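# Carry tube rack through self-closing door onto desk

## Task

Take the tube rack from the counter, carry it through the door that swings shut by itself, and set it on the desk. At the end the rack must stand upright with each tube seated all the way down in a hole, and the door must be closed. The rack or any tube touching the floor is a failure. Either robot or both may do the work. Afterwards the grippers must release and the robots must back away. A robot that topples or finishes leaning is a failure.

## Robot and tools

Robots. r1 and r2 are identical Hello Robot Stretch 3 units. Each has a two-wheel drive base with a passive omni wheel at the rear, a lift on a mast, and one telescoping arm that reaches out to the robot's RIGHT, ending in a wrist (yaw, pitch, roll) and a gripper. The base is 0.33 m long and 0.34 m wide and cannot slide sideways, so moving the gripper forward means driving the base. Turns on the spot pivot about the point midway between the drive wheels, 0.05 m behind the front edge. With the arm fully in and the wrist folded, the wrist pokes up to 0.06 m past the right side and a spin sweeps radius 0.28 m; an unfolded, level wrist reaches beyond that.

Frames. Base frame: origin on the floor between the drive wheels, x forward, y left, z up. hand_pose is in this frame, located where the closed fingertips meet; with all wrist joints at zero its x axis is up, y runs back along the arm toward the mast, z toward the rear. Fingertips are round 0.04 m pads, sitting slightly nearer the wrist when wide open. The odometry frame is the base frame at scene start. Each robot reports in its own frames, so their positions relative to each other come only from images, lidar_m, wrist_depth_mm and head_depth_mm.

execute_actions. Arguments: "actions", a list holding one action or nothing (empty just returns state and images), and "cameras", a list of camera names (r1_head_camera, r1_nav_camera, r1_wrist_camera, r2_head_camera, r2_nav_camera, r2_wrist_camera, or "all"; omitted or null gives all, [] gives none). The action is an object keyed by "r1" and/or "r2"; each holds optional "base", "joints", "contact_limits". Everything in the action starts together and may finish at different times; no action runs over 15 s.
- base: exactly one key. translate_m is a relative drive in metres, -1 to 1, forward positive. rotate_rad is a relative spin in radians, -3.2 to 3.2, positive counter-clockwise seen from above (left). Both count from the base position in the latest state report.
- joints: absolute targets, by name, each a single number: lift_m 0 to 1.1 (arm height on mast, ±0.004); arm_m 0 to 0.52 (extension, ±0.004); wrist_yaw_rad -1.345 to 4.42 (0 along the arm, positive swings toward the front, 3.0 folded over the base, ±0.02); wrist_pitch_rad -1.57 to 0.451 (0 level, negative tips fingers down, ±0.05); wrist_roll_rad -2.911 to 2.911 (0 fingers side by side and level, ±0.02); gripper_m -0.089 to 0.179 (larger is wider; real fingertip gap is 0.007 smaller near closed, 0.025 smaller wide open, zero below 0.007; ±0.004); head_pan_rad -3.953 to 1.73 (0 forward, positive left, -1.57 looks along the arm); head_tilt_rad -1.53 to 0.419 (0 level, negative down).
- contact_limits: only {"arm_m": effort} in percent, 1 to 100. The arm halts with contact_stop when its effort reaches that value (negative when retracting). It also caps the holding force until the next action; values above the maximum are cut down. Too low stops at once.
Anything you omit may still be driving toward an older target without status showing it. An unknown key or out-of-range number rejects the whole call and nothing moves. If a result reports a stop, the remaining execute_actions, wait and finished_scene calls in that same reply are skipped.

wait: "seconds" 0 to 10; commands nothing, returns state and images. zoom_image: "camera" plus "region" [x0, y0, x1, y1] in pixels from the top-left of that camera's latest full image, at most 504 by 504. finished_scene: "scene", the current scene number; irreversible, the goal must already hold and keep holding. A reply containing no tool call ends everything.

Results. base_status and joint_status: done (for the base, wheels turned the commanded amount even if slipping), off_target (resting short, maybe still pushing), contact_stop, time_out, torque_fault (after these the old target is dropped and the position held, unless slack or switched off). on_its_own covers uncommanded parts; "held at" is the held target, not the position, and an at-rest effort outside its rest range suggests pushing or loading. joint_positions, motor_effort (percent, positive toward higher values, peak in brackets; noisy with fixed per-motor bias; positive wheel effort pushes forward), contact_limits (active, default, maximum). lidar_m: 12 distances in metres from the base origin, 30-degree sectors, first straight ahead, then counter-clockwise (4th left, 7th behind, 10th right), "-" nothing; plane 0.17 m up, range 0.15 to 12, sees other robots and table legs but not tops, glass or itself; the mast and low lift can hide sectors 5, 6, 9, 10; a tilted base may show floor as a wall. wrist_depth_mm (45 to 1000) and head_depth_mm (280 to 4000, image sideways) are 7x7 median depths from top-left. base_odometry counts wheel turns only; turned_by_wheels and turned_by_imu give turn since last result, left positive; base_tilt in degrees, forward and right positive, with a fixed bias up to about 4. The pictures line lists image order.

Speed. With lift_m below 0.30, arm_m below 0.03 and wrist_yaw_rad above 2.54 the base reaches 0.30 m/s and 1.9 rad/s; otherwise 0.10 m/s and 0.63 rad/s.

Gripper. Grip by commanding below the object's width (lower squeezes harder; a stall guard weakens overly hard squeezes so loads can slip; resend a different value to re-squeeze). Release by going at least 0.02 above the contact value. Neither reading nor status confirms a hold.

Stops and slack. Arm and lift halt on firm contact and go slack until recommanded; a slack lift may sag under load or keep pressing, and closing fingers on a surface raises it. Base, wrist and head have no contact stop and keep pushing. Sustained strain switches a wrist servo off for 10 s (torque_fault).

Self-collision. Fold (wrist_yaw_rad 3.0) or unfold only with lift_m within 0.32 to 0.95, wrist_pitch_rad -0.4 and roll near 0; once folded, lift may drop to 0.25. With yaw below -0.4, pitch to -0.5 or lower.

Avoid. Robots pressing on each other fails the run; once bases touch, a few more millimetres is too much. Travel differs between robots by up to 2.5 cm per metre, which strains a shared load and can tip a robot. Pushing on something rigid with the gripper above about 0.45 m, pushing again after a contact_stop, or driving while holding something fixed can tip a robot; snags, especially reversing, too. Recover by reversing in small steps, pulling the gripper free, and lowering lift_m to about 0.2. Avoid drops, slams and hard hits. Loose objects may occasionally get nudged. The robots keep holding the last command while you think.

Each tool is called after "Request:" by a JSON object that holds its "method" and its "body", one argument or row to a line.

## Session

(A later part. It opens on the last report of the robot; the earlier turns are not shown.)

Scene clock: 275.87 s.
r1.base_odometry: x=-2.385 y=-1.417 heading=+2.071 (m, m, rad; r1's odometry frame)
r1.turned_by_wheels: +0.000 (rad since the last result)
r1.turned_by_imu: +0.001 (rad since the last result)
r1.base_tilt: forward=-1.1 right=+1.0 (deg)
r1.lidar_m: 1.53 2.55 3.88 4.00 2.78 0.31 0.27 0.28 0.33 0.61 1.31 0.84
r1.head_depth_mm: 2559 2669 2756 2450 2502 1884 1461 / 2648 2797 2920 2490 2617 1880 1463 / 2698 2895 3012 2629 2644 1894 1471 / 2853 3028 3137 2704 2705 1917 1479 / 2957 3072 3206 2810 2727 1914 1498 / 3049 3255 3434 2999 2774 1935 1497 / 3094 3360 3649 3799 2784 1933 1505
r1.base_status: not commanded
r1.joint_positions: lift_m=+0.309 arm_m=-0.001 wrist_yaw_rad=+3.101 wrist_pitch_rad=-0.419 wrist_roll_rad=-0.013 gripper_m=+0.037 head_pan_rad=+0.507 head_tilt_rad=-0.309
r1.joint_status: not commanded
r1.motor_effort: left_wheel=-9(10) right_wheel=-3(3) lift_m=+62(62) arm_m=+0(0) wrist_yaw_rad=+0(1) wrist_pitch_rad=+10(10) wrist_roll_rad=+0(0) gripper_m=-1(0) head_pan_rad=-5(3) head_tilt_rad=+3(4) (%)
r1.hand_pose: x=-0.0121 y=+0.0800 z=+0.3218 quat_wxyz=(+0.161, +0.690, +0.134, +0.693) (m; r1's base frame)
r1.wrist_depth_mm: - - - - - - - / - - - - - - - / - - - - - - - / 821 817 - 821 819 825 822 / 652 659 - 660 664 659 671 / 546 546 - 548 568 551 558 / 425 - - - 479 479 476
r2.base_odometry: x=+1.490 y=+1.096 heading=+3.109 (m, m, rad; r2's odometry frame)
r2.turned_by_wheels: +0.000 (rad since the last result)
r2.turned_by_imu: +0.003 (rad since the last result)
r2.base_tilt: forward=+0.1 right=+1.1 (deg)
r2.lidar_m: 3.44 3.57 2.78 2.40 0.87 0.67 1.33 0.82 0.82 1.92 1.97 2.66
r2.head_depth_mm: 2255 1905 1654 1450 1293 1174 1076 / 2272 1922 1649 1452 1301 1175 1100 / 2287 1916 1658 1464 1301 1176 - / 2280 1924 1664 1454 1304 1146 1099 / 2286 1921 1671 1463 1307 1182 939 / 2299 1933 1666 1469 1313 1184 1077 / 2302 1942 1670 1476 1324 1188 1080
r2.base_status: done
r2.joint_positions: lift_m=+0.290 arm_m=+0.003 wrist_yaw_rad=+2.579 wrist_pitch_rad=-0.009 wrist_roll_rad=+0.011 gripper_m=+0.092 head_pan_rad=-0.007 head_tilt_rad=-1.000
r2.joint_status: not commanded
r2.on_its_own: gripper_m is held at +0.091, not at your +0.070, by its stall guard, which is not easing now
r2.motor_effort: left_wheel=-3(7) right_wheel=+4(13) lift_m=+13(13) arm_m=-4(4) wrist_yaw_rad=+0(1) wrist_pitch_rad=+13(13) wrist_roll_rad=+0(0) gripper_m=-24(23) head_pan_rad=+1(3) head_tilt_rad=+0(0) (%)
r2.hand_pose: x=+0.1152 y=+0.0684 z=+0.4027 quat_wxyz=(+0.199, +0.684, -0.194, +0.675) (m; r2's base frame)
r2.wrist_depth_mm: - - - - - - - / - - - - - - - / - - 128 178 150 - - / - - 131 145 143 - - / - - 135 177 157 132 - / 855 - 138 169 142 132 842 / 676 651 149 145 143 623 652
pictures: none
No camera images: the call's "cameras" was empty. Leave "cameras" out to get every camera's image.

Request:
{"method": "execute_actions", "body": {
  "actions": [
    {"r1":{"base":{"rotate_rad":-0.5},"joints":{"head_pan_rad":0,"head_tilt_rad":-1.1}},"r2":{"base":{"rotate_rad":1.2}}}
  ],
  "cameras": []
}}

Request:
{"method": "execute_actions", "body": {
  "actions": [
    {"r1":{"base":{"translate_m":0.26}},"r2":{"base":{"translate_m":1}}}
  ],
  "cameras": []
}}

Request:
{"method": "execute_actions", "body": {
  "actions": [
    {"r1":{"base":{"rotate_rad":-0.5}},"r2":{"base":{"translate_m":0.7}}}
  ],
  "cameras": []
}}

Request:
{"method": "execute_actions", "body": {
  "actions": [
    {"r1":{"base":{"translate_m":0.3}},"r2":{"base":{"rotate_rad":1.95},"joints":{"lift_m":0.82,"head_pan_rad":-1.57,"head_tilt_rad":-0.7}}}
  ],
  "cameras": []
}}

Request:
{"method": "execute_actions", "body": {
  "actions": [
    {"r1":{"base":{"rotate_rad":-0.3}},"r2":{"joints":{"wrist_yaw_rad":0}}}
  ],
  "cameras": ["r1_nav_camera","r2_head_camera","r2_wrist_camera"]
}}

Scene clock: 291.13 s.
r1.base_odometry: x=-2.385 y=-1.417 heading=+1.571 (m, m, rad; r1's odometry frame)
r1.turned_by_wheels: -0.500 (rad since the last result)
r1.turned_by_imu: -0.501 (rad since the last result)
r1.base_tilt: forward=-1.1 right=+1.0 (deg)
r1.lidar_m: 0.85 1.65 2.55 3.96 4.01 2.69 0.28 0.26 0.26 0.32 0.65 1.19
r1.head_depth_mm: 2174 1869 1623 1434 1301 1167 1076 / 837 1797 1620 1433 1301 1176 - / 809 966 1236 1439 1292 1182 - / 924 1130 1443 1446 1298 1172 - / 1081 1378 1600 1452 1302 1174 1112 / 1304 1734 1642 1446 1303 1187 1080 / 1634 1879 1646 1461 1320 1188 1079
r1.base_status: done
r1.joint_positions: lift_m=+0.309 arm_m=-0.001 wrist_yaw_rad=+3.101 wrist_pitch_rad=-0.419 wrist_roll_rad=-0.013 gripper_m=+0.037 head_pan_rad=+0.007 head_tilt_rad=-1.086
r1.joint_status: all done
r1.motor_effort: left_wheel=-4(2) right_wheel=-8(11) lift_m=+62(62) arm_m=+0(0) wrist_yaw_rad=-1(2) wrist_pitch_rad=+10(10) wrist_roll_rad=-1(1) gripper_m=+0(0) head_pan_rad=-5(43) head_tilt_rad=-4(26) (%)
r1.hand_pose: x=-0.0121 y=+0.0800 z=+0.3218 quat_wxyz=(+0.161, +0.690, +0.134, +0.693) (m; r1's base frame)
r1.wrist_depth_mm: - - - - - - - / - - - - - - - / - - - - - - - / 820 820 - 811 831 829 826 / 655 660 - 667 665 660 671 / 545 548 - 549 576 558 554 / 468 - - - 475 476 478
r2.base_odometry: x=+1.490 y=+1.096 heading=-1.974 (m, m, rad; r2's odometry frame)
r2.turned_by_wheels: +1.200 (rad since the last result)
r2.turned_by_imu: +1.212 (rad since the last result)
r2.base_tilt: forward=+0.1 right=+1.0 (deg)
r2.lidar_m: 2.79 1.61 0.76 0.67 1.44 0.82 0.97 1.92 2.06 3.14 3.45 3.66
r2.head_depth_mm: 2253 1910 1652 1453 1296 1170 1075 / 2259 1917 1655 1455 1297 1173 1099 / 2288 1923 1655 1457 1301 1179 - / 2283 1938 1658 1461 1310 1151 1105 / 2296 1925 1662 1465 1311 1177 942 / 2303 1932 1674 1465 1307 1182 1082 / 2288 1942 1682 1476 1316 1183 1076
r2.base_status: done
r2.joint_positions: lift_m=+0.290 arm_m=+0.003 wrist_yaw_rad=+2.579 wrist_pitch_rad=-0.009 wrist_roll_rad=+0.011 gripper_m=+0.092 head_pan_rad=-0.007 head_tilt_rad=-1.000
r2.joint_status: not commanded
r2.on_its_own: gripper_m is held at +0.091, not at your +0.070, by its stall guard, which is not easing now
r2.motor_effort: left_wheel=-3(10) right_wheel=+3(13) lift_m=+13(13) arm_m=-4(3) wrist_yaw_rad=+1(1) wrist_pitch_rad=+13(13) wrist_roll_rad=+0(0) gripper_m=-23(23) head_pan_rad=+2(3) head_tilt_rad=+1(0) (%)
r2.hand_pose: x=+0.1152 y=+0.0684 z=+0.4027 quat_wxyz=(+0.199, +0.684, -0.194, +0.675) (m; r2's base frame)
r2.wrist_depth_mm: - 613 727 - - - - / - 603 130 - - - - / - 632 128 179 151 - - / - 665 130 144 143 - - / - - 134 177 157 132 - / 866 - 138 169 141 132 835 / 667 659 149 145 143 626 643
pictures: none
No camera images: the call's "cameras" was empty. Leave "cameras" out to get every camera's image.

Scene clock: 296.13 s.
r1.base_odometry: x=-2.385 y=-1.157 heading=+1.571 (m, m, rad; r1's odometry frame)
r1.turned_by_wheels: +0.000 (rad since the last result)
r1.turned_by_imu: +0.001 (rad since the last result)
r1.base_tilt: forward=-1.1 right=+0.9 (deg)
r1.lidar_m: 0.59 1.22 2.35 2.91 4.17 0.33 0.27 0.27 0.31 0.50 4.60 0.62
r1.head_depth_mm: 574 1713 1621 1434 1293 1169 1068 / 527 652 911 1413 1294 1175 - / 589 701 871 1150 1299 1169 - / 681 836 1067 1379 1304 1181 - / 797 1010 1375 1451 1290 1181 1115 / 953 1280 1615 1457 1304 1187 1083 / 1198 1746 1650 1462 1310 1188 1085
r1.base_status: done
r1.joint_positions: lift_m=+0.309 arm_m=-0.001 wrist_yaw_rad=+3.101 wrist_pitch_rad=-0.419 wrist_roll_rad=-0.013 gripper_m=+0.037 head_pan_rad=+0.007 head_tilt_rad=-1.086
r1.joint_status: not commanded
r1.motor_effort: left_wheel=-10(10) right_wheel=-6(7) lift_m=+62(62) arm_m=+0(0) wrist_yaw_rad=-2(1) wrist_pitch_rad=+10(10) wrist_roll_rad=+0(0) gripper_m=-1(0) head_pan_rad=-4(5) head_tilt_rad=-5(4) (%)
r1.hand_pose: x=-0.0121 y=+0.0800 z=+0.3218 quat_wxyz=(+0.161, +0.690, +0.134, +0.693) (m; r1's base frame)
r1.wrist_depth_mm: - - - - - - - / - - - - - - - / - - - - - - - / 818 813 - 819 835 829 830 / 652 666 - 658 656 666 669 / 542 546 - 554 570 556 558 / 468 - - - 475 473 480
r2.base_odometry: x=+1.098 y=+0.176 heading=-1.974 (m, m, rad; r2's odometry frame)
r2.turned_by_wheels: +0.000 (rad since the last result)
r2.turned_by_imu: +0.003 (rad since the last result)
r2.base_tilt: forward=+0.0 right=+1.0 (deg)
r2.lidar_m: 1.79 1.49 1.26 1.00 0.99 1.07 1.79 2.83 3.09 3.09 3.05 2.48
r2.head_depth_mm: 2088 1914 1642 1447 1296 1171 1074 / 1958 1850 1655 1457 1299 1177 1097 / 1968 1916 1660 1454 1300 1179 1114 / 1881 1930 1669 1465 1303 1145 1103 / 1823 1923 1662 1463 1308 1181 938 / 1760 1923 1675 1463 1308 1183 1077 / 1699 1893 1644 1473 1307 1189 1081
r2.base_status: done
r2.joint_positions: lift_m=+0.290 arm_m=+0.003 wrist_yaw_rad=+2.579 wrist_pitch_rad=-0.009 wrist_roll_rad=+0.011 gripper_m=+0.092 head_pan_rad=-0.007 head_tilt_rad=-1.000
r2.joint_status: not commanded
r2.on_its_own: gripper_m is held at +0.091, not at your +0.070, by its stall guard, which is not easing now
r2.motor_effort: left_wheel=-3(8) right_wheel=+3(13) lift_m=+13(13) arm_m=-4(4) wrist_yaw_rad=+1(0) wrist_pitch_rad=+13(13) wrist_roll_rad=+0(0) gripper_m=-22(22) head_pan_rad=+2(2) head_tilt_rad=+0(0) (%)
r2.hand_pose: x=+0.1152 y=+0.0684 z=+0.4027 quat_wxyz=(+0.199, +0.684, -0.194, +0.675) (m; r2's base frame)
r2.wrist_depth_mm: 763 902 - - - - - / 757 916 130 - - - - / 809 920 129 178 150 - - / 798 927 131 144 143 - - / 820 934 135 177 156 132 - / 796 - 138 170 142 132 810 / 669 659 149 145 142 632 648
pictures: none
No camera images: the call's "cameras" was empty. Leave "cameras" out to get every camera's image.

Scene clock: 300.23 s.
r1.base_odometry: x=-2.385 y=-1.157 heading=+1.071 (m, m, rad; r1's odometry frame)
r1.turned_by_wheels: -0.500 (rad since the last result)
r1.turned_by_imu: -0.500 (rad since the last result)
r1.base_tilt: forward=-1.2 right=+0.9 (deg)
r1.lidar_m: 0.60 0.59 1.31 2.36 3.80 4.16 0.29 0.25 0.25 0.29 0.51 4.61
r1.head_depth_mm: 2154 1868 1620 1440 1292 1173 1007 / 2185 1873 1620 1441 1296 1177 - / 2190 1879 1605 1445 1292 1179 - / 2211 1876 1649 1439 1291 1177 - / 2189 1841 999 1187 1310 1187 1114 / 567 653 802 1184 1311 1180 1084 / 514 639 890 1354 1309 1178 1086
r1.base_status: done
r1.joint_positions: lift_m=+0.309 arm_m=-0.001 wrist_yaw_rad=+3.101 wrist_pitch_rad=-0.419 wrist_roll_rad=-0.013 gripper_m=+0.037 head_pan_rad=+0.007 head_tilt_rad=-1.087
r1.joint_status: not commanded
r1.motor_effort: left_wheel=-6(6) right_wheel=-9(16) lift_m=+62(62) arm_m=+0(0) wrist_yaw_rad=-1(0) wrist_pitch_rad=+11(11) wrist_roll_rad=+0(0) gripper_m=+0(1) head_pan_rad=-5(4) head_tilt_rad=-4(5) (%)
r1.hand_pose: x=-0.0121 y=+0.0800 z=+0.3218 quat_wxyz=(+0.161, +0.690, +0.134, +0.693) (m; r1's base frame)
r1.wrist_depth_mm: - - - - - - - / - - - - - - - / - - - - - - 952 / 800 819 - 830 829 835 795 / 647 652 - 656 664 664 669 / 545 548 - 547 571 555 561 / 470 - - - 472 474 474
r2.base_odometry: x=+0.823 y=-0.468 heading=-1.974 (m, m, rad; r2's odometry frame)
r2.turned_by_wheels: +0.000 (rad since the last result)
r2.turned_by_imu: +0.002 (rad since the last result)
r2.base_tilt: forward=+0.0 right=+0.9 (deg)
r2.lidar_m: 1.31 1.30 0.95 1.27 1.26 1.37 2.47 3.49 3.55 2.81 2.77 1.11
r2.head_depth_mm: 586 1201 1593 1436 1294 1172 1075 / 589 1651 1627 1455 1296 1176 1098 / 591 1573 1655 1460 1299 1176 1112 / 592 1505 1663 1464 1302 1150 1095 / 597 537 1634 1467 1309 1182 941 / 597 525 1611 1468 1317 1182 1077 / 601 515 1582 1468 1315 1181 1081
r2.base_status: done
r2.joint_positions: lift_m=+0.290 arm_m=+0.003 wrist_yaw_rad=+2.579 wrist_pitch_rad=-0.009 wrist_roll_rad=+0.011 gripper_m=+0.092 head_pan_rad=-0.007 head_tilt_rad=-1.000
r2.joint_status: not commanded
r2.on_its_own: gripper_m is held at +0.091, not at your +0.070, by its stall guard, which is not easing now
r2.motor_effort: left_wheel=-3(8) right_wheel=+3(13) lift_m=+13(13) arm_m=-4(4) wrist_yaw_rad=+1(2) wrist_pitch_rad=+14(13) wrist_roll_rad=+0(0) gripper_m=-24(23) head_pan_rad=+3(1) head_tilt_rad=+0(0) (%)
r2.hand_pose: x=+0.1152 y=+0.0684 z=+0.4027 quat_wxyz=(+0.199, +0.684, -0.194, +0.675) (m; r2's base frame)
r2.wrist_depth_mm: 949 - - - - - 885 / 943 - 128 956 - - 916 / - - 133 178 149 - 921 / - - 130 145 142 - 947 / - - 135 176 157 132 944 / 892 - 139 169 142 132 849 / 663 663 149 144 142 624 643
pictures: none
No camera images: the call's "cameras" was empty. Leave "cameras" out to get every camera's image.

Scene clock: 305.90 s.
r1.base_odometry: x=-2.241 y=-0.893 heading=+1.071 (m, m, rad; r1's odometry frame)
r1.turned_by_wheels: +0.000 (rad since the last result)
r1.turned_by_imu: +0.001 (rad since the last result)
r1.base_tilt: forward=-1.1 right=+1.0 (deg)
r1.lidar_m: 4.40 0.31 0.54 2.23 2.83 0.34 0.27 0.27 0.30 0.46 2.54 4.33
r1.head_depth_mm: 2178 1843 1630 1443 1289 1172 1072 / 2165 1852 1615 1436 1290 1174 - / 2207 1883 1620 1434 1291 1184 - / 2193 1890 1651 1443 1301 1178 - / 2210 1898 1631 1437 971 1174 1114 / 2237 1873 488 564 777 1186 1084 / 329 348 390 476 1077 1185 1085
r1.base_status: done
r1.joint_positions: lift_m=+0.309 arm_m=-0.001 wrist_yaw_rad=+3.101 wrist_pitch_rad=-0.419 wrist_roll_rad=-0.013 gripper_m=+0.037 head_pan_rad=+0.007 head_tilt_rad=-1.087
r1.joint_status: not commanded
r1.motor_effort: left_wheel=-16(17) right_wheel=-6(7) lift_m=+62(62) arm_m=+0(0) wrist_yaw_rad=-2(1) wrist_pitch_rad=+10(10) wrist_roll_rad=+0(0) gripper_m=-1(1) head_pan_rad=-5(4) head_tilt_rad=-4(4) (%)
r1.hand_pose: x=-0.0121 y=+0.0800 z=+0.3218 quat_wxyz=(+0.161, +0.690, +0.134, +0.693) (m; r1's base frame)
r1.wrist_depth_mm: - - - - - - 463 / - - - - - - 432 / - - - - - 878 401 / 817 818 - 822 826 738 373 / 659 655 - 659 663 618 326 / 541 545 - 552 580 528 336 / 469 - - - 472 460 360
r2.base_odometry: x=+0.823 y=-0.468 heading=-0.025 (m, m, rad; r2's odometry frame)
r2.turned_by_wheels: +1.950 (rad since the last result)
r2.turned_by_imu: +1.974 (rad since the last result)
r2.base_tilt: forward=+0.0 right=+1.1 (deg)
r2.lidar_m: 1.26 1.30 1.73 3.48 3.60 2.90 2.78 1.89 1.11 1.30 0.95 1.31
r2.head_depth_mm: 1048 905 643 1628 1537 1363 - / 1060 903 641 1639 1527 1350 1065 / 1070 903 642 1655 1529 1356 - / 1073 902 642 1678 1536 - 1123 / 1082 901 640 1694 1534 1332 1126 / 1088 905 641 1699 1529 1299 1126 / 1100 902 640 1182 1420 1265 1124
r2.base_status: done
r2.joint_positions: lift_m=+0.819 arm_m=+0.003 wrist_yaw_rad=+2.579 wrist_pitch_rad=-0.010 wrist_roll_rad=+0.011 gripper_m=+0.092 head_pan_rad=-1.563 head_tilt_rad=-0.704
r2.joint_status: all done
r2.on_its_own: gripper_m is held at +0.091, not at your +0.070, by its stall guard, which is not easing now
r2.motor_effort: left_wheel=-3(10) right_wheel=+3(12) lift_m=+34(35) arm_m=-4(4) wrist_yaw_rad=+2(0) wrist_pitch_rad=+14(14) wrist_roll_rad=+0(0) gripper_m=-23(23) head_pan_rad=-3(33) head_tilt_rad=+3(26) (%)
r2.hand_pose: x=+0.1152 y=+0.0684 z=+0.9316 quat_wxyz=(+0.199, +0.684, -0.194, +0.675) (m; r2's base frame)
r2.wrist_depth_mm: - - - - - - 860 / - - 129 - - - 888 / - - 128 176 151 - 904 / - - 130 144 144 - 949 / - - 134 176 158 133 933 / - - 138 169 142 132 924 / - - 148 145 143 - -
pictures: none
No camera images: the call's "cameras" was empty. Leave "cameras" out to get every camera's image.

Scene clock: 308.17 s.
r1.base_odometry: x=-2.241 y=-0.893 heading=+0.771 (m, m, rad; r1's odometry frame)
r1.turned_by_wheels: -0.300 (rad since the last result)
r1.turned_by_imu: -0.299 (rad since the last result)
r1.base_tilt: forward=-1.2 right=+1.0 (deg)
r1.lidar_m: 4.32 0.32 0.31 1.42 2.38 4.48 0.28 0.26 0.26 0.33 0.65 3.24
r1.head_depth_mm: 2177 1859 1636 1442 1288 1162 1075 / 2210 1862 1634 1430 1298 1174 - / 2197 1864 1631 1438 1294 1176 - / 2188 1876 1637 1438 1303 1180 - / 2203 1878 1633 1459 1303 1180 1108 / 2218 1892 1626 1452 905 1139 1081 / 2218 1865 1639 1424 634 1148 1083
r1.base_status: done
r1.joint_positions: lift_m=+0.309 arm_m=-0.001 wrist_yaw_rad=+3.101 wrist_pitch_rad=-0.419 wrist_roll_rad=-0.013 gripper_m=+0.037 head_pan_rad=+0.007 head_tilt_rad=-1.087
r1.joint_status: not commanded
r1.motor_effort: left_wheel=-9(10) right_wheel=-12(18) lift_m=+62(62) arm_m=+0(0) wrist_yaw_rad=-1(1) wrist_pitch_rad=+10(10) wrist_roll_rad=+0(0) gripper_m=+0(0) head_pan_rad=-4(3) head_tilt_rad=-4(5) (%)
r1.hand_pose: x=-0.0121 y=+0.0800 z=+0.3218 quat_wxyz=(+0.161, +0.690, +0.134, +0.693) (m; r1's base frame)
r1.wrist_depth_mm: - - - - 952 407 264 / - - - - 938 400 282 / - - - - 869 371 304 / 820 808 - 826 748 367 334 / 650 656 - 658 639 396 381 / 543 551 - 554 553 442 534 / 471 - - - 478 468 476
r2.base_odometry: x=+0.823 y=-0.468 heading=-0.025 (m, m, rad; r2's odometry frame)
r2.turned_by_wheels: +0.000 (rad since the last result)
r2.turned_by_imu: +0.000 (rad since the last result)
r2.base_tilt: forward=+0.0 right=+1.0 (deg)
r2.lidar_m: 1.25 1.30 1.74 3.48 3.63 2.90 2.78 1.89 1.11 1.30 0.96 1.31
r2.head_depth_mm: 1053 904 642 1625 1538 1365 - / 1059 902 642 468 1478 1357 - / 1071 904 641 499 518 - - / 1076 902 641 495 1493 1299 1122 / 1081 902 641 1694 1528 1303 1123 / 1091 901 640 1713 1533 1293 1124 / 1098 902 640 1182 1416 1265 1125
r2.base_status: not commanded
r2.joint_positions: lift_m=+0.819 arm_m=+0.003 wrist_yaw_rad=+0.002 wrist_pitch_rad=-0.010 wrist_roll_rad=+0.011 gripper_m=+0.092 head_pan_rad=-1.563 head_tilt_rad=-0.704
r2.joint_status: all done
r2.on_its_own: gripper_m is held at +0.091, not at your +0.070, by its stall guard, which is not easing now
r2.motor_effort: left_wheel=-3(3) right_wheel=+3(3) lift_m=+34(34) arm_m=-4(4) wrist_yaw_rad=-2(3) wrist_pitch_rad=+13(14) wrist_roll_rad=+0(0) gripper_m=-23(23) head_pan_rad=-2(3) head_tilt_rad=+3(2) (%)
r2.hand_pose: x=-0.0209 y=-0.4041 z=+0.9316 quat_wxyz=(+0.704, +0.004, -0.711, -0.003) (m; r2's base frame)
r2.wrist_depth_mm: 945 925 955 948 922 953 933 / - - 932 935 940 963 - / - - 128 179 150 560 - / 247 246 130 144 143 244 246 / - - 135 176 157 133 - / - - 139 170 143 132 - / - - 148 144 142 - -
pictures: r1_nav_camera (sideways: a quarter turn counterclockwise sets it upright), r2_head_camera (sideways: a quarter turn clockwise sets it upright), r2_wrist_camera
Images, in order (width x height): r1_nav_camera 672x504, r2_head_camera 896x504, r2_wrist_camera 644x364.

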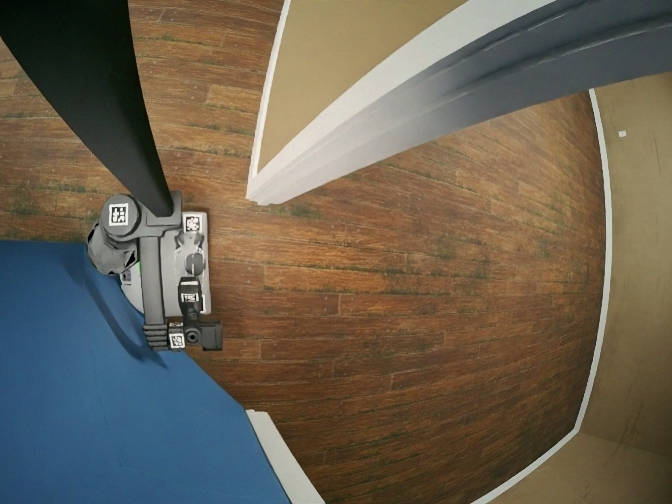

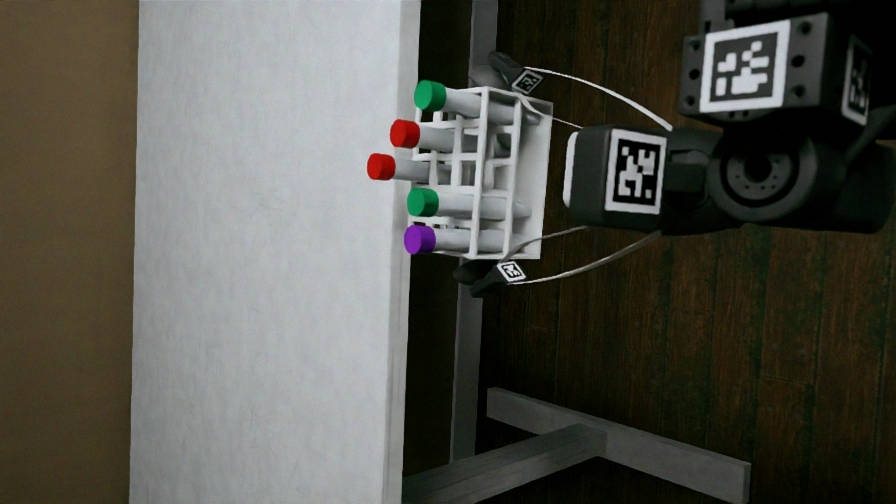

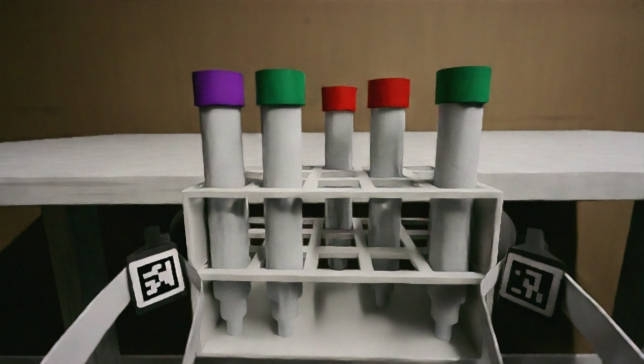

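Request:
{"method": "execute_actions", "body": {
  "actions": [
    {"r1":{"base":{"rotate_rad":-0.1}},"r2":{"joints":{"lift_m":0.915}}}
  ],
  "cameras": []
}}

Request:
{"method": "execute_actions", "body": {
  "actions": [
    {"r1":{"base":{"translate_m":0.35}},"r2":{"joints":{"arm_m":0.27}}}
  ],
  "cameras": []
}}

Request:
{"method": "execute_actions", "body": {
  "actions": [
    {"r1":{"base":{"translate_m":0.1}},"r2":{"joints":{"lift_m":0.89}}}
  ],
  "cameras": ["r2_wrist_camera"]
}}

Scene clock: 316.53 s.
r1.base_odometry: x=-2.241 y=-0.893 heading=+0.671 (m, m, rad; r1's odometry frame)
r1.turned_by_wheels: -0.100 (rad since the last result)
r1.turned_by_imu: -0.099 (rad since the last result)
r1.base_tilt: forward=-1.1 right=+0.9 (deg)
r1.lidar_m: 4.34 0.34 0.31 0.82 2.29 4.09 0.28 0.25 0.25 0.30 0.55 2.85
r1.head_depth_mm: 2181 1873 1619 1433 1285 1176 1042 / 2181 1858 1625 1435 1296 1173 - / 2197 1882 1629 1436 1295 1171 - / 2211 1881 1619 1439 1308 1173 - / 2207 1878 1632 1450 1303 1184 1111 / 2212 1873 1643 1459 1308 1142 1085 / 2227 1898 1643 1450 690 1104 1080
r1.base_status: done
r1.joint_positions: lift_m=+0.309 arm_m=-0.001 wrist_yaw_rad=+3.101 wrist_pitch_rad=-0.419 wrist_roll_rad=-0.013 gripper_m=+0.037 head_pan_rad=+0.007 head_tilt_rad=-1.087
r1.joint_status: not commanded
r1.motor_effort: left_wheel=-8(9) right_wheel=-12(14) lift_m=+62(62) arm_m=+0(0) wrist_yaw_rad=-1(1) wrist_pitch_rad=+10(10) wrist_roll_rad=+0(0) gripper_m=+0(0) head_pan_rad=-4(4) head_tilt_rad=-4(4) (%)
r1.hand_pose: x=-0.0121 y=+0.0800 z=+0.3218 quat_wxyz=(+0.161, +0.690, +0.134, +0.693) (m; r1's base frame)
r1.wrist_depth_mm: - - - - 653 320 272 / - - - - 652 323 299 / - - - - 646 344 329 / 801 818 - 815 649 372 392 / 654 658 - 662 566 406 637 / 550 550 - 546 497 476 555 / 468 - - - 474 474 476
r2.base_odometry: x=+0.823 y=-0.468 heading=-0.025 (m, m, rad; r2's odometry frame)
r2.turned_by_wheels: +0.000 (rad since the last result)
r2.turned_by_imu: +0.000 (rad since the last result)
r2.base_tilt: forward=+0.1 right=+1.0 (deg)
r2.lidar_m: 1.26 1.30 1.73 3.48 3.62 2.89 2.78 1.89 1.11 1.30 0.95 1.31
r2.head_depth_mm: 1053 904 629 1669 - - - / 1058 904 403 435 - - 1085 / 1068 906 405 433 - - 1084 / 1073 901 616 1663 1531 1298 1123 / 1083 903 641 1702 1532 1295 1123 / 1090 902 641 1712 1524 1299 1123 / 1096 900 639 1183 1423 1268 1124
r2.base_status: not commanded
r2.joint_positions: lift_m=+0.914 arm_m=+0.003 wrist_yaw_rad=+0.002 wrist_pitch_rad=-0.010 wrist_roll_rad=+0.011 gripper_m=+0.092 head_pan_rad=-1.563 head_tilt_rad=-0.704
r2.joint_status: all done
r2.on_its_own: gripper_m is held at +0.091, not at your +0.070, by its stall guard, which is not easing now
r2.motor_effort: left_wheel=-3(3) right_wheel=+3(2) lift_m=+35(35) arm_m=-4(4) wrist_yaw_rad=-2(2) wrist_pitch_rad=+13(13) wrist_roll_rad=+0(0) gripper_m=-22(23) head_pan_rad=-3(4) head_tilt_rad=+3(3) (%)
r2.hand_pose: x=-0.0210 y=-0.4041 z=+1.0266 quat_wxyz=(+0.704, +0.004, -0.711, -0.003) (m; r2's base frame)
r2.wrist_depth_mm: 956 921 915 949 942 921 947 / - - 129 961 940 958 960 / - - 128 178 150 - - / 844 688 130 144 143 652 650 / 377 414 135 176 156 133 361 / 265 - 139 170 142 132 267 / - - 148 145 142 - -
pictures: none
No camera images: the call's "cameras" was empty. Leave "cameras" out to get every camera's image.

Scene clock: 321.00 s.
r1.base_odometry: x=-1.967 y=-0.675 heading=+0.671 (m, m, rad; r1's odometry frame)
r1.turned_by_wheels: +0.000 (rad since the last result)
r1.turned_by_imu: +0.001 (rad since the last result)
r1.base_tilt: forward=-1.1 right=+0.9 (deg)
r1.lidar_m: 3.98 1.85 1.85 0.25 0.25 0.31 0.27 0.27 0.33 0.59 2.06 2.88
r1.head_depth_mm: 2199 1866 1632 1442 1295 1171 1077 / 2186 1838 1631 1444 1294 1171 - / 2212 1867 1626 1442 1295 1182 - / 2199 1854 1631 1446 1306 1181 - / 2203 1915 1621 1447 1303 1181 1116 / 2250 1883 1646 1454 1303 1186 1076 / 2225 1883 1644 1453 1306 1180 1078
r1.base_status: translate_m off_target (by the wheels' count: +0.3501 of +0.3500)
r1.joint_positions: lift_m=+0.309 arm_m=-0.001 wrist_yaw_rad=+3.101 wrist_pitch_rad=-0.419 wrist_roll_rad=-0.013 gripper_m=+0.037 head_pan_rad=+0.007 head_tilt_rad=-1.087
r1.joint_status: not commanded
r1.on_its_own: left_wheel is at rest, and its effort (-20) is outside its rest range (-18 to +18)
r1.motor_effort: left_wheel=-20(20) right_wheel=-10(10) lift_m=+62(61) arm_m=+0(0) wrist_yaw_rad=-1(2) wrist_pitch_rad=+11(11) wrist_roll_rad=-1(0) gripper_m=+0(0) head_pan_rad=-5(4) head_tilt_rad=-4(4) (%)
r1.hand_pose: x=-0.0121 y=+0.0800 z=+0.3218 quat_wxyz=(+0.161, +0.690, +0.134, +0.693) (m; r1's base frame)
r1.wrist_depth_mm: - 265 260 - - - - / - - 284 - - - - / - - 311 - - - - / 801 777 - 781 827 829 831 / 657 657 - 635 667 665 665 / 534 547 - 547 568 557 551 / 401 - - - 472 475 478
r2.base_odometry: x=+0.823 y=-0.468 heading=-0.025 (m, m, rad; r2's odometry frame)
r2.turned_by_wheels: +0.000 (rad since the last result)
r2.turned_by_imu: +0.000 (rad since the last result)
r2.base_tilt: forward=+0.0 right=+1.0 (deg)
r2.lidar_m: 1.26 1.30 1.73 3.49 3.61 2.90 2.78 1.89 1.11 1.30 0.96 1.31
r2.head_depth_mm: 1055 959 - 1675 1530 1296 1124 / 1059 957 - 1688 1538 1302 1126 / 1065 610 - 1700 1531 1294 1124 / 1079 902 641 1680 1529 1300 1124 / 1085 900 641 1705 1529 1297 1127 / 1087 902 642 1709 1527 1295 1125 / 1096 902 640 1184 1419 1268 1122
r2.base_status: not commanded
r2.joint_positions: lift_m=+0.914 arm_m=+0.270 wrist_yaw_rad=+0.000 wrist_pitch_rad=-0.010 wrist_roll_rad=+0.011 gripper_m=+0.095 head_pan_rad=-1.563 head_tilt_rad=-0.704
r2.joint_status: all done
r2.on_its_own: gripper_m is held at +0.094, not at your +0.070, by its stall guard, which is not easing now
r2.motor_effort: left_wheel=-3(3) right_wheel=+3(3) lift_m=+35(35) arm_m=+4(5) wrist_yaw_rad=+0(2) wrist_pitch_rad=+14(13) wrist_roll_rad=+0(0) gripper_m=-22(24) head_pan_rad=-2(3) head_tilt_rad=+3(3) (%)
r2.hand_pose: x=-0.0213 y=-0.6706 z=+1.0266 quat_wxyz=(+0.704, +0.004, -0.711, -0.004) (m; r2's base frame)
r2.wrist_depth_mm: 702 708 702 715 704 699 705 / 720 722 129 722 715 727 725 / 744 755 128 178 149 749 731 / 689 665 130 144 143 642 639 / 376 410 134 176 158 133 360 / 257 - 138 170 142 132 258 / 205 195 148 145 142 185 192
pictures: none
No camera images: the call's "cameras" was empty. Leave "cameras" out to get every camera's image.

Scene clock: 323.17 s.
r1.base_odometry: x=-1.888 y=-0.613 heading=+0.671 (m, m, rad; r1's odometry frame)
r1.turned_by_wheels: +0.000 (rad since the last result)
r1.turned_by_imu: +0.001 (rad since the last result)
r1.base_tilt: forward=-1.1 right=+0.9 (deg)
r1.lidar_m: 3.88 3.85 1.77 0.50 0.30 0.30 0.29 0.29 0.38 0.64 2.06 2.88
r1.head_depth_mm: 2191 1841 1631 1430 1289 1162 1070 / 2190 1862 1632 1439 1289 1175 - / 2198 1859 1641 1441 1284 1177 - / 2197 1887 1655 1437 1298 1176 - / 2211 1876 1641 1442 1302 1182 1115 / 2224 1885 1629 1455 1306 1195 1081 / 2222 1902 1653 1453 1300 1186 1082
r1.base_status: done
r1.joint_positions: lift_m=+0.309 arm_m=-0.001 wrist_yaw_rad=+3.101 wrist_pitch_rad=-0.419 wrist_roll_rad=-0.013 gripper_m=+0.037 head_pan_rad=+0.007 head_tilt_rad=-1.087
r1.joint_status: not commanded
r1.motor_effort: left_wheel=+1(15) right_wheel=-3(8) lift_m=+62(62) arm_m=+0(0) wrist_yaw_rad=+0(1) wrist_pitch_rad=+10(10) wrist_roll_rad=+0(0) gripper_m=+0(0) head_pan_rad=-5(4) head_tilt_rad=-4(4) (%)
r1.hand_pose: x=-0.0121 y=+0.0800 z=+0.3218 quat_wxyz=(+0.161, +0.690, +0.134, +0.693) (m; r1's base frame)
r1.wrist_depth_mm: 244 255 816 - - - - / 267 275 - - - - - / 306 297 865 - - - - / 743 327 - 817 830 840 829 / 629 370 - 664 665 666 661 / 380 422 - 552 573 556 559 / 374 - - - 476 476 475
r2.base_odometry: x=+0.823 y=-0.468 heading=-0.025 (m, m, rad; r2's odometry frame)
r2.turned_by_wheels: +0.000 (rad since the last result)
r2.turned_by_imu: +0.000 (rad since the last result)
r2.base_tilt: forward=+0.0 right=+1.0 (deg)
r2.lidar_m: 1.26 1.30 1.73 3.48 3.61 2.90 2.77 1.89 1.11 1.30 0.96 1.31
r2.head_depth_mm: 1052 904 - 1661 1532 1296 1127 / 1058 904 - 1708 1532 1295 1123 / 1067 854 - 1690 1534 1296 1125 / 1076 902 629 1673 1526 1296 1123 / 1078 900 641 1701 1532 1294 1121 / 1092 901 640 1716 1532 1293 1122 / 1098 901 640 1181 1427 1267 1125
r2.base_status: not commanded
r2.joint_positions: lift_m=+0.890 arm_m=+0.270 wrist_yaw_rad=+0.000 wrist_pitch_rad=-0.010 wrist_roll_rad=+0.011 gripper_m=+0.095 head_pan_rad=-1.563 head_tilt_rad=-0.704
r2.joint_status: all done
r2.on_its_own: gripper_m is held at +0.094, not at your +0.070, by its stall guard, which is not easing now
r2.motor_effort: left_wheel=-3(3) right_wheel=+2(3) lift_m=+13(31) arm_m=+4(4) wrist_yaw_rad=-1(0) wrist_pitch_rad=+14(13) wrist_roll_rad=+0(0) gripper_m=-21(22) head_pan_rad=-2(4) head_tilt_rad=+3(3) (%)
r2.hand_pose: x=-0.0213 y=-0.6706 z=+1.0026 quat_wxyz=(+0.704, +0.004, -0.711, -0.004) (m; r2's base frame)
r2.wrist_depth_mm: 698 705 711 707 720 693 713 / 732 736 129 700 711 725 742 / 765 752 127 179 149 730 756 / 569 554 130 144 143 525 530 / 308 339 134 176 156 132 298 / 212 - 138 169 142 132 214 / 169 161 146 145 142 151 159
pictures: r2_wrist_camera
Images, in order (width x height): r2_wrist_camera 644x364.

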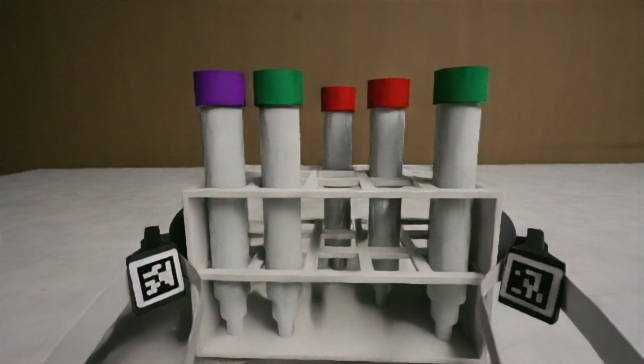

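Request:
{"method": "execute_actions", "body": {
  "actions": [
    {"r1":{"joints":{"lift_m":0.28,"head_pan_rad":-3.14,"head_tilt_rad":-0.7}},"r2":{"joints":{"lift_m":0.881}}}
  ],
  "cameras": []
}}

Request:
{"method": "execute_actions", "body": {
  "actions": [
    {"r2":{"joints":{"gripper_m":0.179}}}
  ],
  "cameras": ["r2_wrist_camera"]
}}

Request:
{"method": "execute_actions", "body": {
  "actions": [
    {"r1":{"base":{"translate_m":0.5}},"r2":{"joints":{"arm_m":0.005}}}
  ],
  "cameras": ["r2_wrist_camera","r1_nav_camera"]
}}

Request:
{"method": "execute_actions", "body": {
  "actions": [
    {"r2":{"base":{"rotate_rad":1.2},"joints":{"wrist_yaw_rad":1.5}}}
  ],
  "cameras": ["r1_nav_camera"]
}}

Scene clock: 335.87 s.
r1.base_odometry: x=-1.888 y=-0.613 heading=+0.671 (m, m, rad; r1's odometry frame)
r1.turned_by_wheels: +0.000 (rad since the last result)
r1.turned_by_imu: +0.001 (rad since the last result)
r1.base_tilt: forward=-1.1 right=+1.0 (deg)
r1.lidar_m: 3.89 3.83 1.78 0.51 0.30 0.29 0.28 0.28 0.37 0.65 2.06 2.89
r1.head_depth_mm: - - 287 318 383 487 661 / - - 285 315 378 479 644 / - - - 312 374 469 627 / - - - 309 370 461 618 / - - - 306 366 455 605 / - - - 303 362 449 595 / - - - 300 358 442 582
r1.base_status: not commanded
r1.joint_positions: lift_m=+0.281 arm_m=-0.001 wrist_yaw_rad=+3.101 wrist_pitch_rad=-0.419 wrist_roll_rad=-0.013 gripper_m=+0.037 head_pan_rad=-3.133 head_tilt_rad=-0.705
r1.joint_status: all done
r1.motor_effort: left_wheel=-14(14) right_wheel=-15(15) lift_m=+16(57) arm_m=+0(0) wrist_yaw_rad=-2(1) wrist_pitch_rad=+10(10) wrist_roll_rad=+0(0) gripper_m=+0(0) head_pan_rad=-4(60) head_tilt_rad=+1(19) (%)
r1.hand_pose: x=-0.0121 y=+0.0800 z=+0.2933 quat_wxyz=(+0.161, +0.690, +0.134, +0.693) (m; r1's base frame)
r1.wrist_depth_mm: 244 253 809 - - - - / 267 276 902 - - - - / 302 300 852 - - - - / 522 328 - 771 766 784 787 / 370 369 - 620 612 626 624 / 362 417 - - 538 519 518 / 342 - - - 443 444 443
r2.base_odometry: x=+0.823 y=-0.468 heading=-0.025 (m, m, rad; r2's odometry frame)
r2.turned_by_wheels: +0.000 (rad since the last result)
r2.turned_by_imu: +0.000 (rad since the last result)
r2.base_tilt: forward=+0.0 right=+1.0 (deg)
r2.lidar_m: 1.26 1.30 1.73 3.46 3.60 2.90 2.78 1.89 1.11 1.30 0.96 1.31
r2.head_depth_mm: 1054 903 - 1674 1500 1299 1126 / 1058 903 - 1715 1529 1299 1123 / 1065 770 - 1697 1535 1295 1122 / 1074 903 632 1681 1542 1295 1127 / 1082 902 642 1706 1530 1294 1123 / 1089 902 641 1704 1526 1294 1125 / 1097 904 642 1184 1414 1267 1126
r2.base_status: not commanded
r2.joint_positions: lift_m=+0.882 arm_m=+0.270 wrist_yaw_rad=+0.000 wrist_pitch_rad=+0.003 wrist_roll_rad=+0.011 gripper_m=+0.095 head_pan_rad=-1.563 head_tilt_rad=-0.704
r2.joint_status: all done
r2.on_its_own: gripper_m is held at +0.094, not at your +0.070, by its stall guard, which is not easing now
r2.motor_effort: left_wheel=-3(3) right_wheel=+3(4) lift_m=+9(14) arm_m=+3(4) wrist_yaw_rad=-1(1) wrist_pitch_rad=+8(13) wrist_roll_rad=+0(0) gripper_m=-22(22) head_pan_rad=-3(4) head_tilt_rad=+2(3) (%)
r2.hand_pose: x=-0.0214 y=-0.6709 z=+0.9970 quat_wxyz=(+0.704, -0.001, -0.711, +0.001) (m; r2's base frame)
r2.wrist_depth_mm: 707 715 711 708 722 692 693 / 733 718 129 738 702 714 722 / 742 765 128 178 150 741 727 / 578 571 130 144 143 532 527 / 300 331 135 176 156 132 291 / 205 - 139 169 142 133 205 / - 154 143 144 142 145 152
pictures: none
No camera images: the call's "cameras" was empty. Leave "cameras" out to get every camera's image.

Scene clock: 337.20 s.
r1.base_odometry: x=-1.888 y=-0.613 heading=+0.671 (m, m, rad; r1's odometry frame)
r1.turned_by_wheels: +0.000 (rad since the last result)
r1.turned_by_imu: +0.000 (rad since the last result)
r1.base_tilt: forward=-1.2 right=+1.0 (deg)
r1.lidar_m: 3.89 3.84 1.78 0.51 0.30 0.29 0.28 0.28 0.37 0.65 2.07 2.89
r1.head_depth_mm: - - 287 319 383 486 659 / - - 284 316 380 477 645 / - - - 312 376 470 630 / - - - 309 370 463 618 / - - - 306 365 456 607 / - - - 303 361 448 595 / - - - 300 357 442 581
r1.base_status: not commanded
r1.joint_positions: lift_m=+0.281 arm_m=-0.001 wrist_yaw_rad=+3.101 wrist_pitch_rad=-0.419 wrist_roll_rad=-0.013 gripper_m=+0.037 head_pan_rad=-3.133 head_tilt_rad=-0.705
r1.joint_status: not commanded
r1.motor_effort: left_wheel=-14(14) right_wheel=-15(16) lift_m=+15(16) arm_m=+0(0) wrist_yaw_rad=+0(0) wrist_pitch_rad=+10(10) wrist_roll_rad=+0(0) gripper_m=-1(0) head_pan_rad=-5(3) head_tilt_rad=+2(2) (%)
r1.hand_pose: x=-0.0121 y=+0.0800 z=+0.2933 quat_wxyz=(+0.161, +0.690, +0.134, +0.693) (m; r1's base frame)
r1.wrist_depth_mm: 244 254 828 - - - - / 268 275 898 - - - - / 304 299 854 - - - - / 515 329 - 777 775 772 784 / 370 371 - 622 621 626 624 / 365 419 - - 532 516 520 / 339 - - - 445 446 447
r2.base_odometry: x=+0.823 y=-0.468 heading=-0.025 (m, m, rad; r2's odometry frame)
r2.turned_by_wheels: +0.000 (rad since the last result)
r2.turned_by_imu: +0.000 (rad since the last result)
r2.base_tilt: forward=+0.1 right=+1.0 (deg)
r2.lidar_m: 1.26 1.30 1.73 3.49 3.60 2.90 2.78 1.89 1.11 1.30 0.96 1.31
r2.head_depth_mm: 1052 905 - 1672 1501 1298 1125 / 1058 906 - 1706 1536 1298 1126 / 1065 904 - 1695 1531 1298 1125 / 1078 904 623 1683 1531 1296 1129 / 1081 904 641 1700 1527 1297 1123 / 1088 901 640 1705 1530 1292 1122 / 1102 901 640 1181 1412 1267 1124
r2.base_status: not commanded
r2.joint_positions: lift_m=+0.882 arm_m=+0.270 wrist_yaw_rad=+0.000 wrist_pitch_rad=+0.005 wrist_roll_rad=+0.011 gripper_m=+0.179 head_pan_rad=-1.563 head_tilt_rad=-0.704
r2.joint_status: all done
r2.motor_effort: left_wheel=-3(3) right_wheel=+3(3) lift_m=+10(10) arm_m=+4(3) wrist_yaw_rad=+0(0) wrist_pitch_rad=+7(8) wrist_roll_rad=+0(0) gripper_m=+0(97) head_pan_rad=-3(1) head_tilt_rad=+3(2) (%)
r2.hand_pose: x=-0.0214 y=-0.6710 z=+0.9976 quat_wxyz=(+0.704, -0.001, -0.711, +0.002) (m; r2's base frame)
r2.wrist_depth_mm: 720 706 714 710 715 720 701 / 722 741 718 709 714 719 715 / 762 764 125 176 148 732 746 / 593 559 128 144 142 542 541 / 303 333 133 182 156 132 290 / 211 192 136 144 143 132 - / 147 154 145 145 142 145 145
pictures: r2_wrist_camera
Images, in order (width x height): r2_wrist_camera 644x364.

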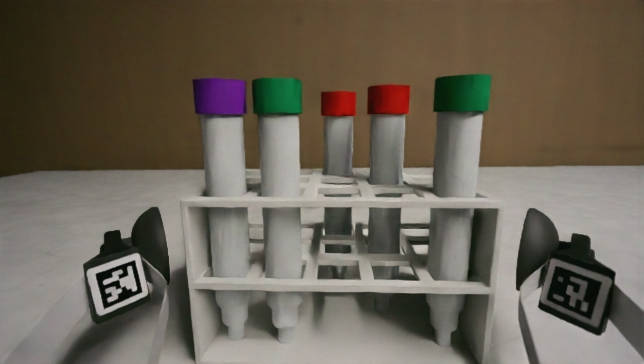

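Scene clock: 340.53 s.
r1.base_odometry: x=-1.497 y=-0.302 heading=+0.671 (m, m, rad; r1's odometry frame)
r1.turned_by_wheels: +0.000 (rad since the last result)
r1.turned_by_imu: +0.002 (rad since the last result)
r1.base_tilt: forward=-1.1 right=+0.9 (deg)
r1.lidar_m: 3.36 3.55 1.48 2.24 0.88 0.67 0.72 0.75 0.92 1.99 2.08 2.92
r1.head_depth_mm: 573 629 702 766 899 1144 1137 / 578 652 744 865 1016 1203 1141 / 582 657 750 871 1045 1249 1153 / 582 657 751 876 1050 1272 1154 / 584 659 751 879 1051 1272 1156 / 586 660 752 881 1054 1278 1158 / 587 660 754 883 1057 1281 1163
r1.base_status: done
r1.joint_positions: lift_m=+0.281 arm_m=-0.001 wrist_yaw_rad=+3.101 wrist_pitch_rad=-0.419 wrist_roll_rad=-0.013 gripper_m=+0.037 head_pan_rad=-3.133 head_tilt_rad=-0.704
r1.joint_status: not commanded
r1.motor_effort: left_wheel=+0(5) right_wheel=-3(9) lift_m=+17(16) arm_m=+0(0) wrist_yaw_rad=+0(1) wrist_pitch_rad=+10(10) wrist_roll_rad=+0(0) gripper_m=+0(0) head_pan_rad=-5(5) head_tilt_rad=+1(2) (%)
r1.hand_pose: x=-0.0121 y=+0.0800 z=+0.2933 quat_wxyz=(+0.161, +0.690, +0.134, +0.693) (m; r1's base frame)
r1.wrist_depth_mm: 809 - - - - - - / 818 - - - - - - / 805 977 - - - - - / 733 769 - 770 756 775 783 / 615 614 - 618 617 623 625 / 513 533 - - 535 520 518 / 449 - - - 442 443 444
r2.base_odometry: x=+0.823 y=-0.468 heading=-0.025 (m, m, rad; r2's odometry frame)
r2.turned_by_wheels: +0.000 (rad since the last result)
r2.turned_by_imu: +0.000 (rad since the last result)
r2.base_tilt: forward=+0.1 right=+0.9 (deg)
r2.lidar_m: 1.26 1.30 1.50 3.47 3.61 2.90 2.78 1.88 1.11 1.30 0.95 1.32
r2.head_depth_mm: 1054 903 642 1629 1612 - - / 1059 900 632 1622 1575 - - / 1065 770 643 1611 - - 1080 / 1077 905 642 1681 1531 1301 1125 / 1085 902 643 1701 1535 1295 1129 / 1090 904 641 1706 1530 1298 1123 / 1099 901 641 1184 1420 1265 1124
r2.base_status: not commanded
r2.joint_positions: lift_m=+0.882 arm_m=+0.005 wrist_yaw_rad=+0.000 wrist_pitch_rad=+0.003 wrist_roll_rad=+0.011 gripper_m=+0.179 head_pan_rad=-1.563 head_tilt_rad=-0.704
r2.joint_status: all done
r2.motor_effort: left_wheel=-3(3) right_wheel=+3(3) lift_m=+12(12) arm_m=-4(4) wrist_yaw_rad=+0(1) wrist_pitch_rad=+8(8) wrist_roll_rad=+0(0) gripper_m=+0(1) head_pan_rad=-3(3) head_tilt_rad=+3(3) (%)
r2.hand_pose: x=-0.0214 y=-0.4067 z=+0.9968 quat_wxyz=(+0.704, -0.001, -0.711, +0.001) (m; r2's base frame)
r2.wrist_depth_mm: 938 928 929 949 917 956 930 / - - - - - - 960 / - - - 437 - - - / 569 565 570 416 539 548 538 / 301 330 300 298 294 292 290 / - - - - - - - / - - - - - - -
pictures: r1_nav_camera (sideways: a quarter turn counterclockwise sets it upright), r2_wrist_camera
Images, in order (width x height): r1_nav_camera 672x504, r2_wrist_camera 644x364.

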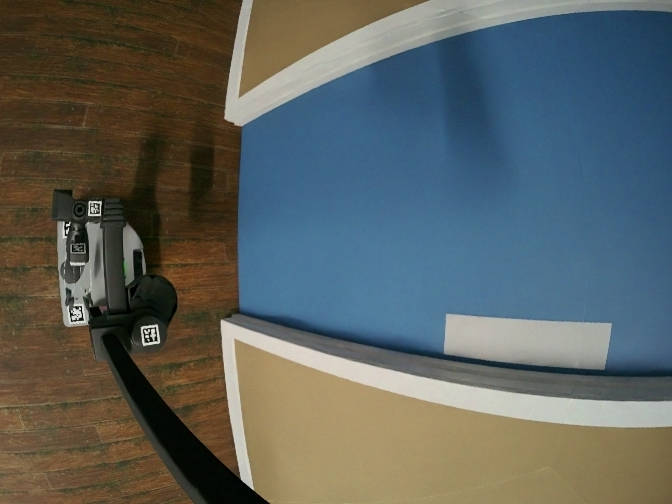

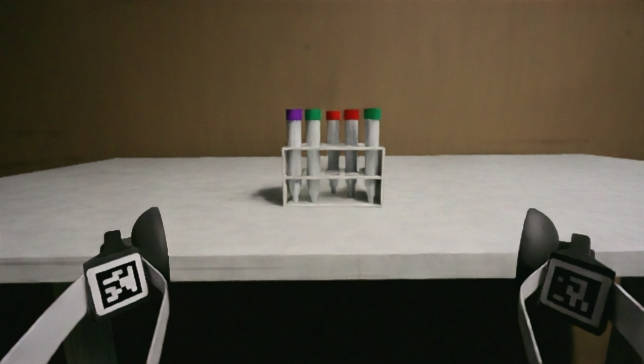

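Scene clock: 343.37 s.
r1.base_odometry: x=-1.497 y=-0.302 heading=+0.671 (m, m, rad; r1's odometry frame)
r1.turned_by_wheels: +0.000 (rad since the last result)
r1.turned_by_imu: +0.000 (rad since the last result)
r1.base_tilt: forward=-1.2 right=+1.0 (deg)
r1.lidar_m: 3.39 3.54 1.57 2.24 0.88 0.67 0.72 0.75 0.92 1.99 2.08 2.90
r1.head_depth_mm: 572 632 703 763 900 1142 1142 / 579 652 747 867 1014 1202 1148 / 580 656 749 870 1050 1258 1152 / 582 656 750 876 1053 1264 1153 / 585 657 752 882 1047 1282 1154 / 585 659 754 880 1056 1275 1158 / 586 661 754 881 1060 1274 1162
r1.base_status: not commanded
r1.joint_positions: lift_m=+0.281 arm_m=-0.001 wrist_yaw_rad=+3.101 wrist_pitch_rad=-0.419 wrist_roll_rad=-0.013 gripper_m=+0.037 head_pan_rad=-3.133 head_tilt_rad=-0.704
r1.joint_status: not commanded
r1.motor_effort: left_wheel=+0(0) right_wheel=-2(3) lift_m=+17(16) arm_m=+0(0) wrist_yaw_rad=-2(1) wrist_pitch_rad=+10(10) wrist_roll_rad=-1(0) gripper_m=-1(0) head_pan_rad=-5(5) head_tilt_rad=+1(2) (%)
r1.hand_pose: x=-0.0121 y=+0.0800 z=+0.2933 quat_wxyz=(+0.161, +0.690, +0.134, +0.693) (m; r1's base frame)
r1.wrist_depth_mm: 809 - - - - - - / 813 - - - - - - / 806 987 - - - - - / 730 757 - 762 772 782 797 / 607 617 - 621 620 620 623 / 512 534 - - 537 521 516 / 453 - - - 443 444 448
r2.base_odometry: x=+0.823 y=-0.468 heading=+1.175 (m, m, rad; r2's odometry frame)
r2.turned_by_wheels: +1.200 (rad since the last result)
r2.turned_by_imu: +1.215 (rad since the last result)
r2.base_tilt: forward=+0.0 right=+0.9 (deg)
r2.lidar_m: 1.50 3.49 3.52 2.81 2.78 1.10 1.31 1.30 0.96 1.27 1.26 1.36
r2.head_depth_mm: 1197 1388 1636 1834 1600 - 1100 / 1160 1336 1563 1780 1572 - 1103 / 1125 1282 1507 1741 1573 - 1079 / 1089 1236 1432 1700 1533 1359 1083 / 1058 1195 1384 1629 1532 - 1086 / 1028 1158 1326 1552 1571 - 1085 / 996 1116 1274 1489 1531 1354 1126
r2.base_status: done
r2.joint_positions: lift_m=+0.882 arm_m=+0.005 wrist_yaw_rad=+1.499 wrist_pitch_rad=+0.003 wrist_roll_rad=+0.011 gripper_m=+0.179 head_pan_rad=-1.563 head_tilt_rad=-0.704
r2.joint_status: all done
r2.motor_effort: left_wheel=-3(7) right_wheel=+3(8) lift_m=+12(12) arm_m=-3(4) wrist_yaw_rad=+1(2) wrist_pitch_rad=+8(8) wrist_roll_rad=+0(0) gripper_m=+0(1) head_pan_rad=-2(3) head_tilt_rad=+3(2) (%)
r2.hand_pose: x=+0.2343 y=-0.1688 z=+0.9968 quat_wxyz=(+0.515, +0.484, -0.521, +0.480) (m; r2's base frame)
r2.wrist_depth_mm: - - - - - - 828 / - - - - - - 846 / - - - - - - 843 / - - - - - - 849 / - - - - - - 852 / - - - - - - - / - - - - - - 892
pictures: r1_nav_camera (sideways: a quarter turn counterclockwise sets it upright)
Images, in order (width x height): r1_nav_camera 672x504.

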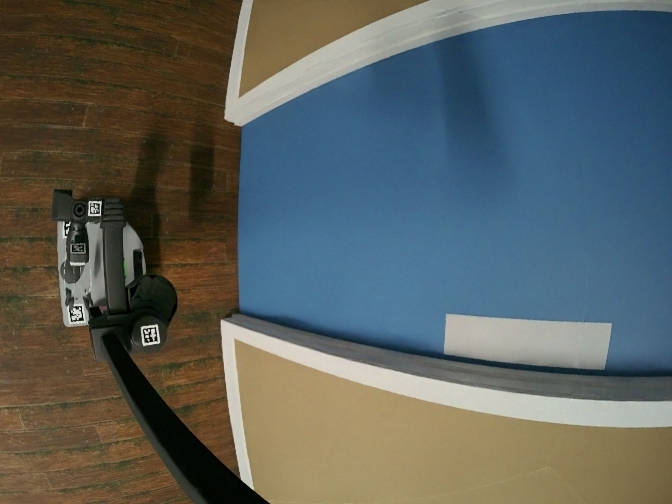

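Request:
{"method": "finished_scene", "body": {
  "scene": 1
}}

The scene is finished: the task was done.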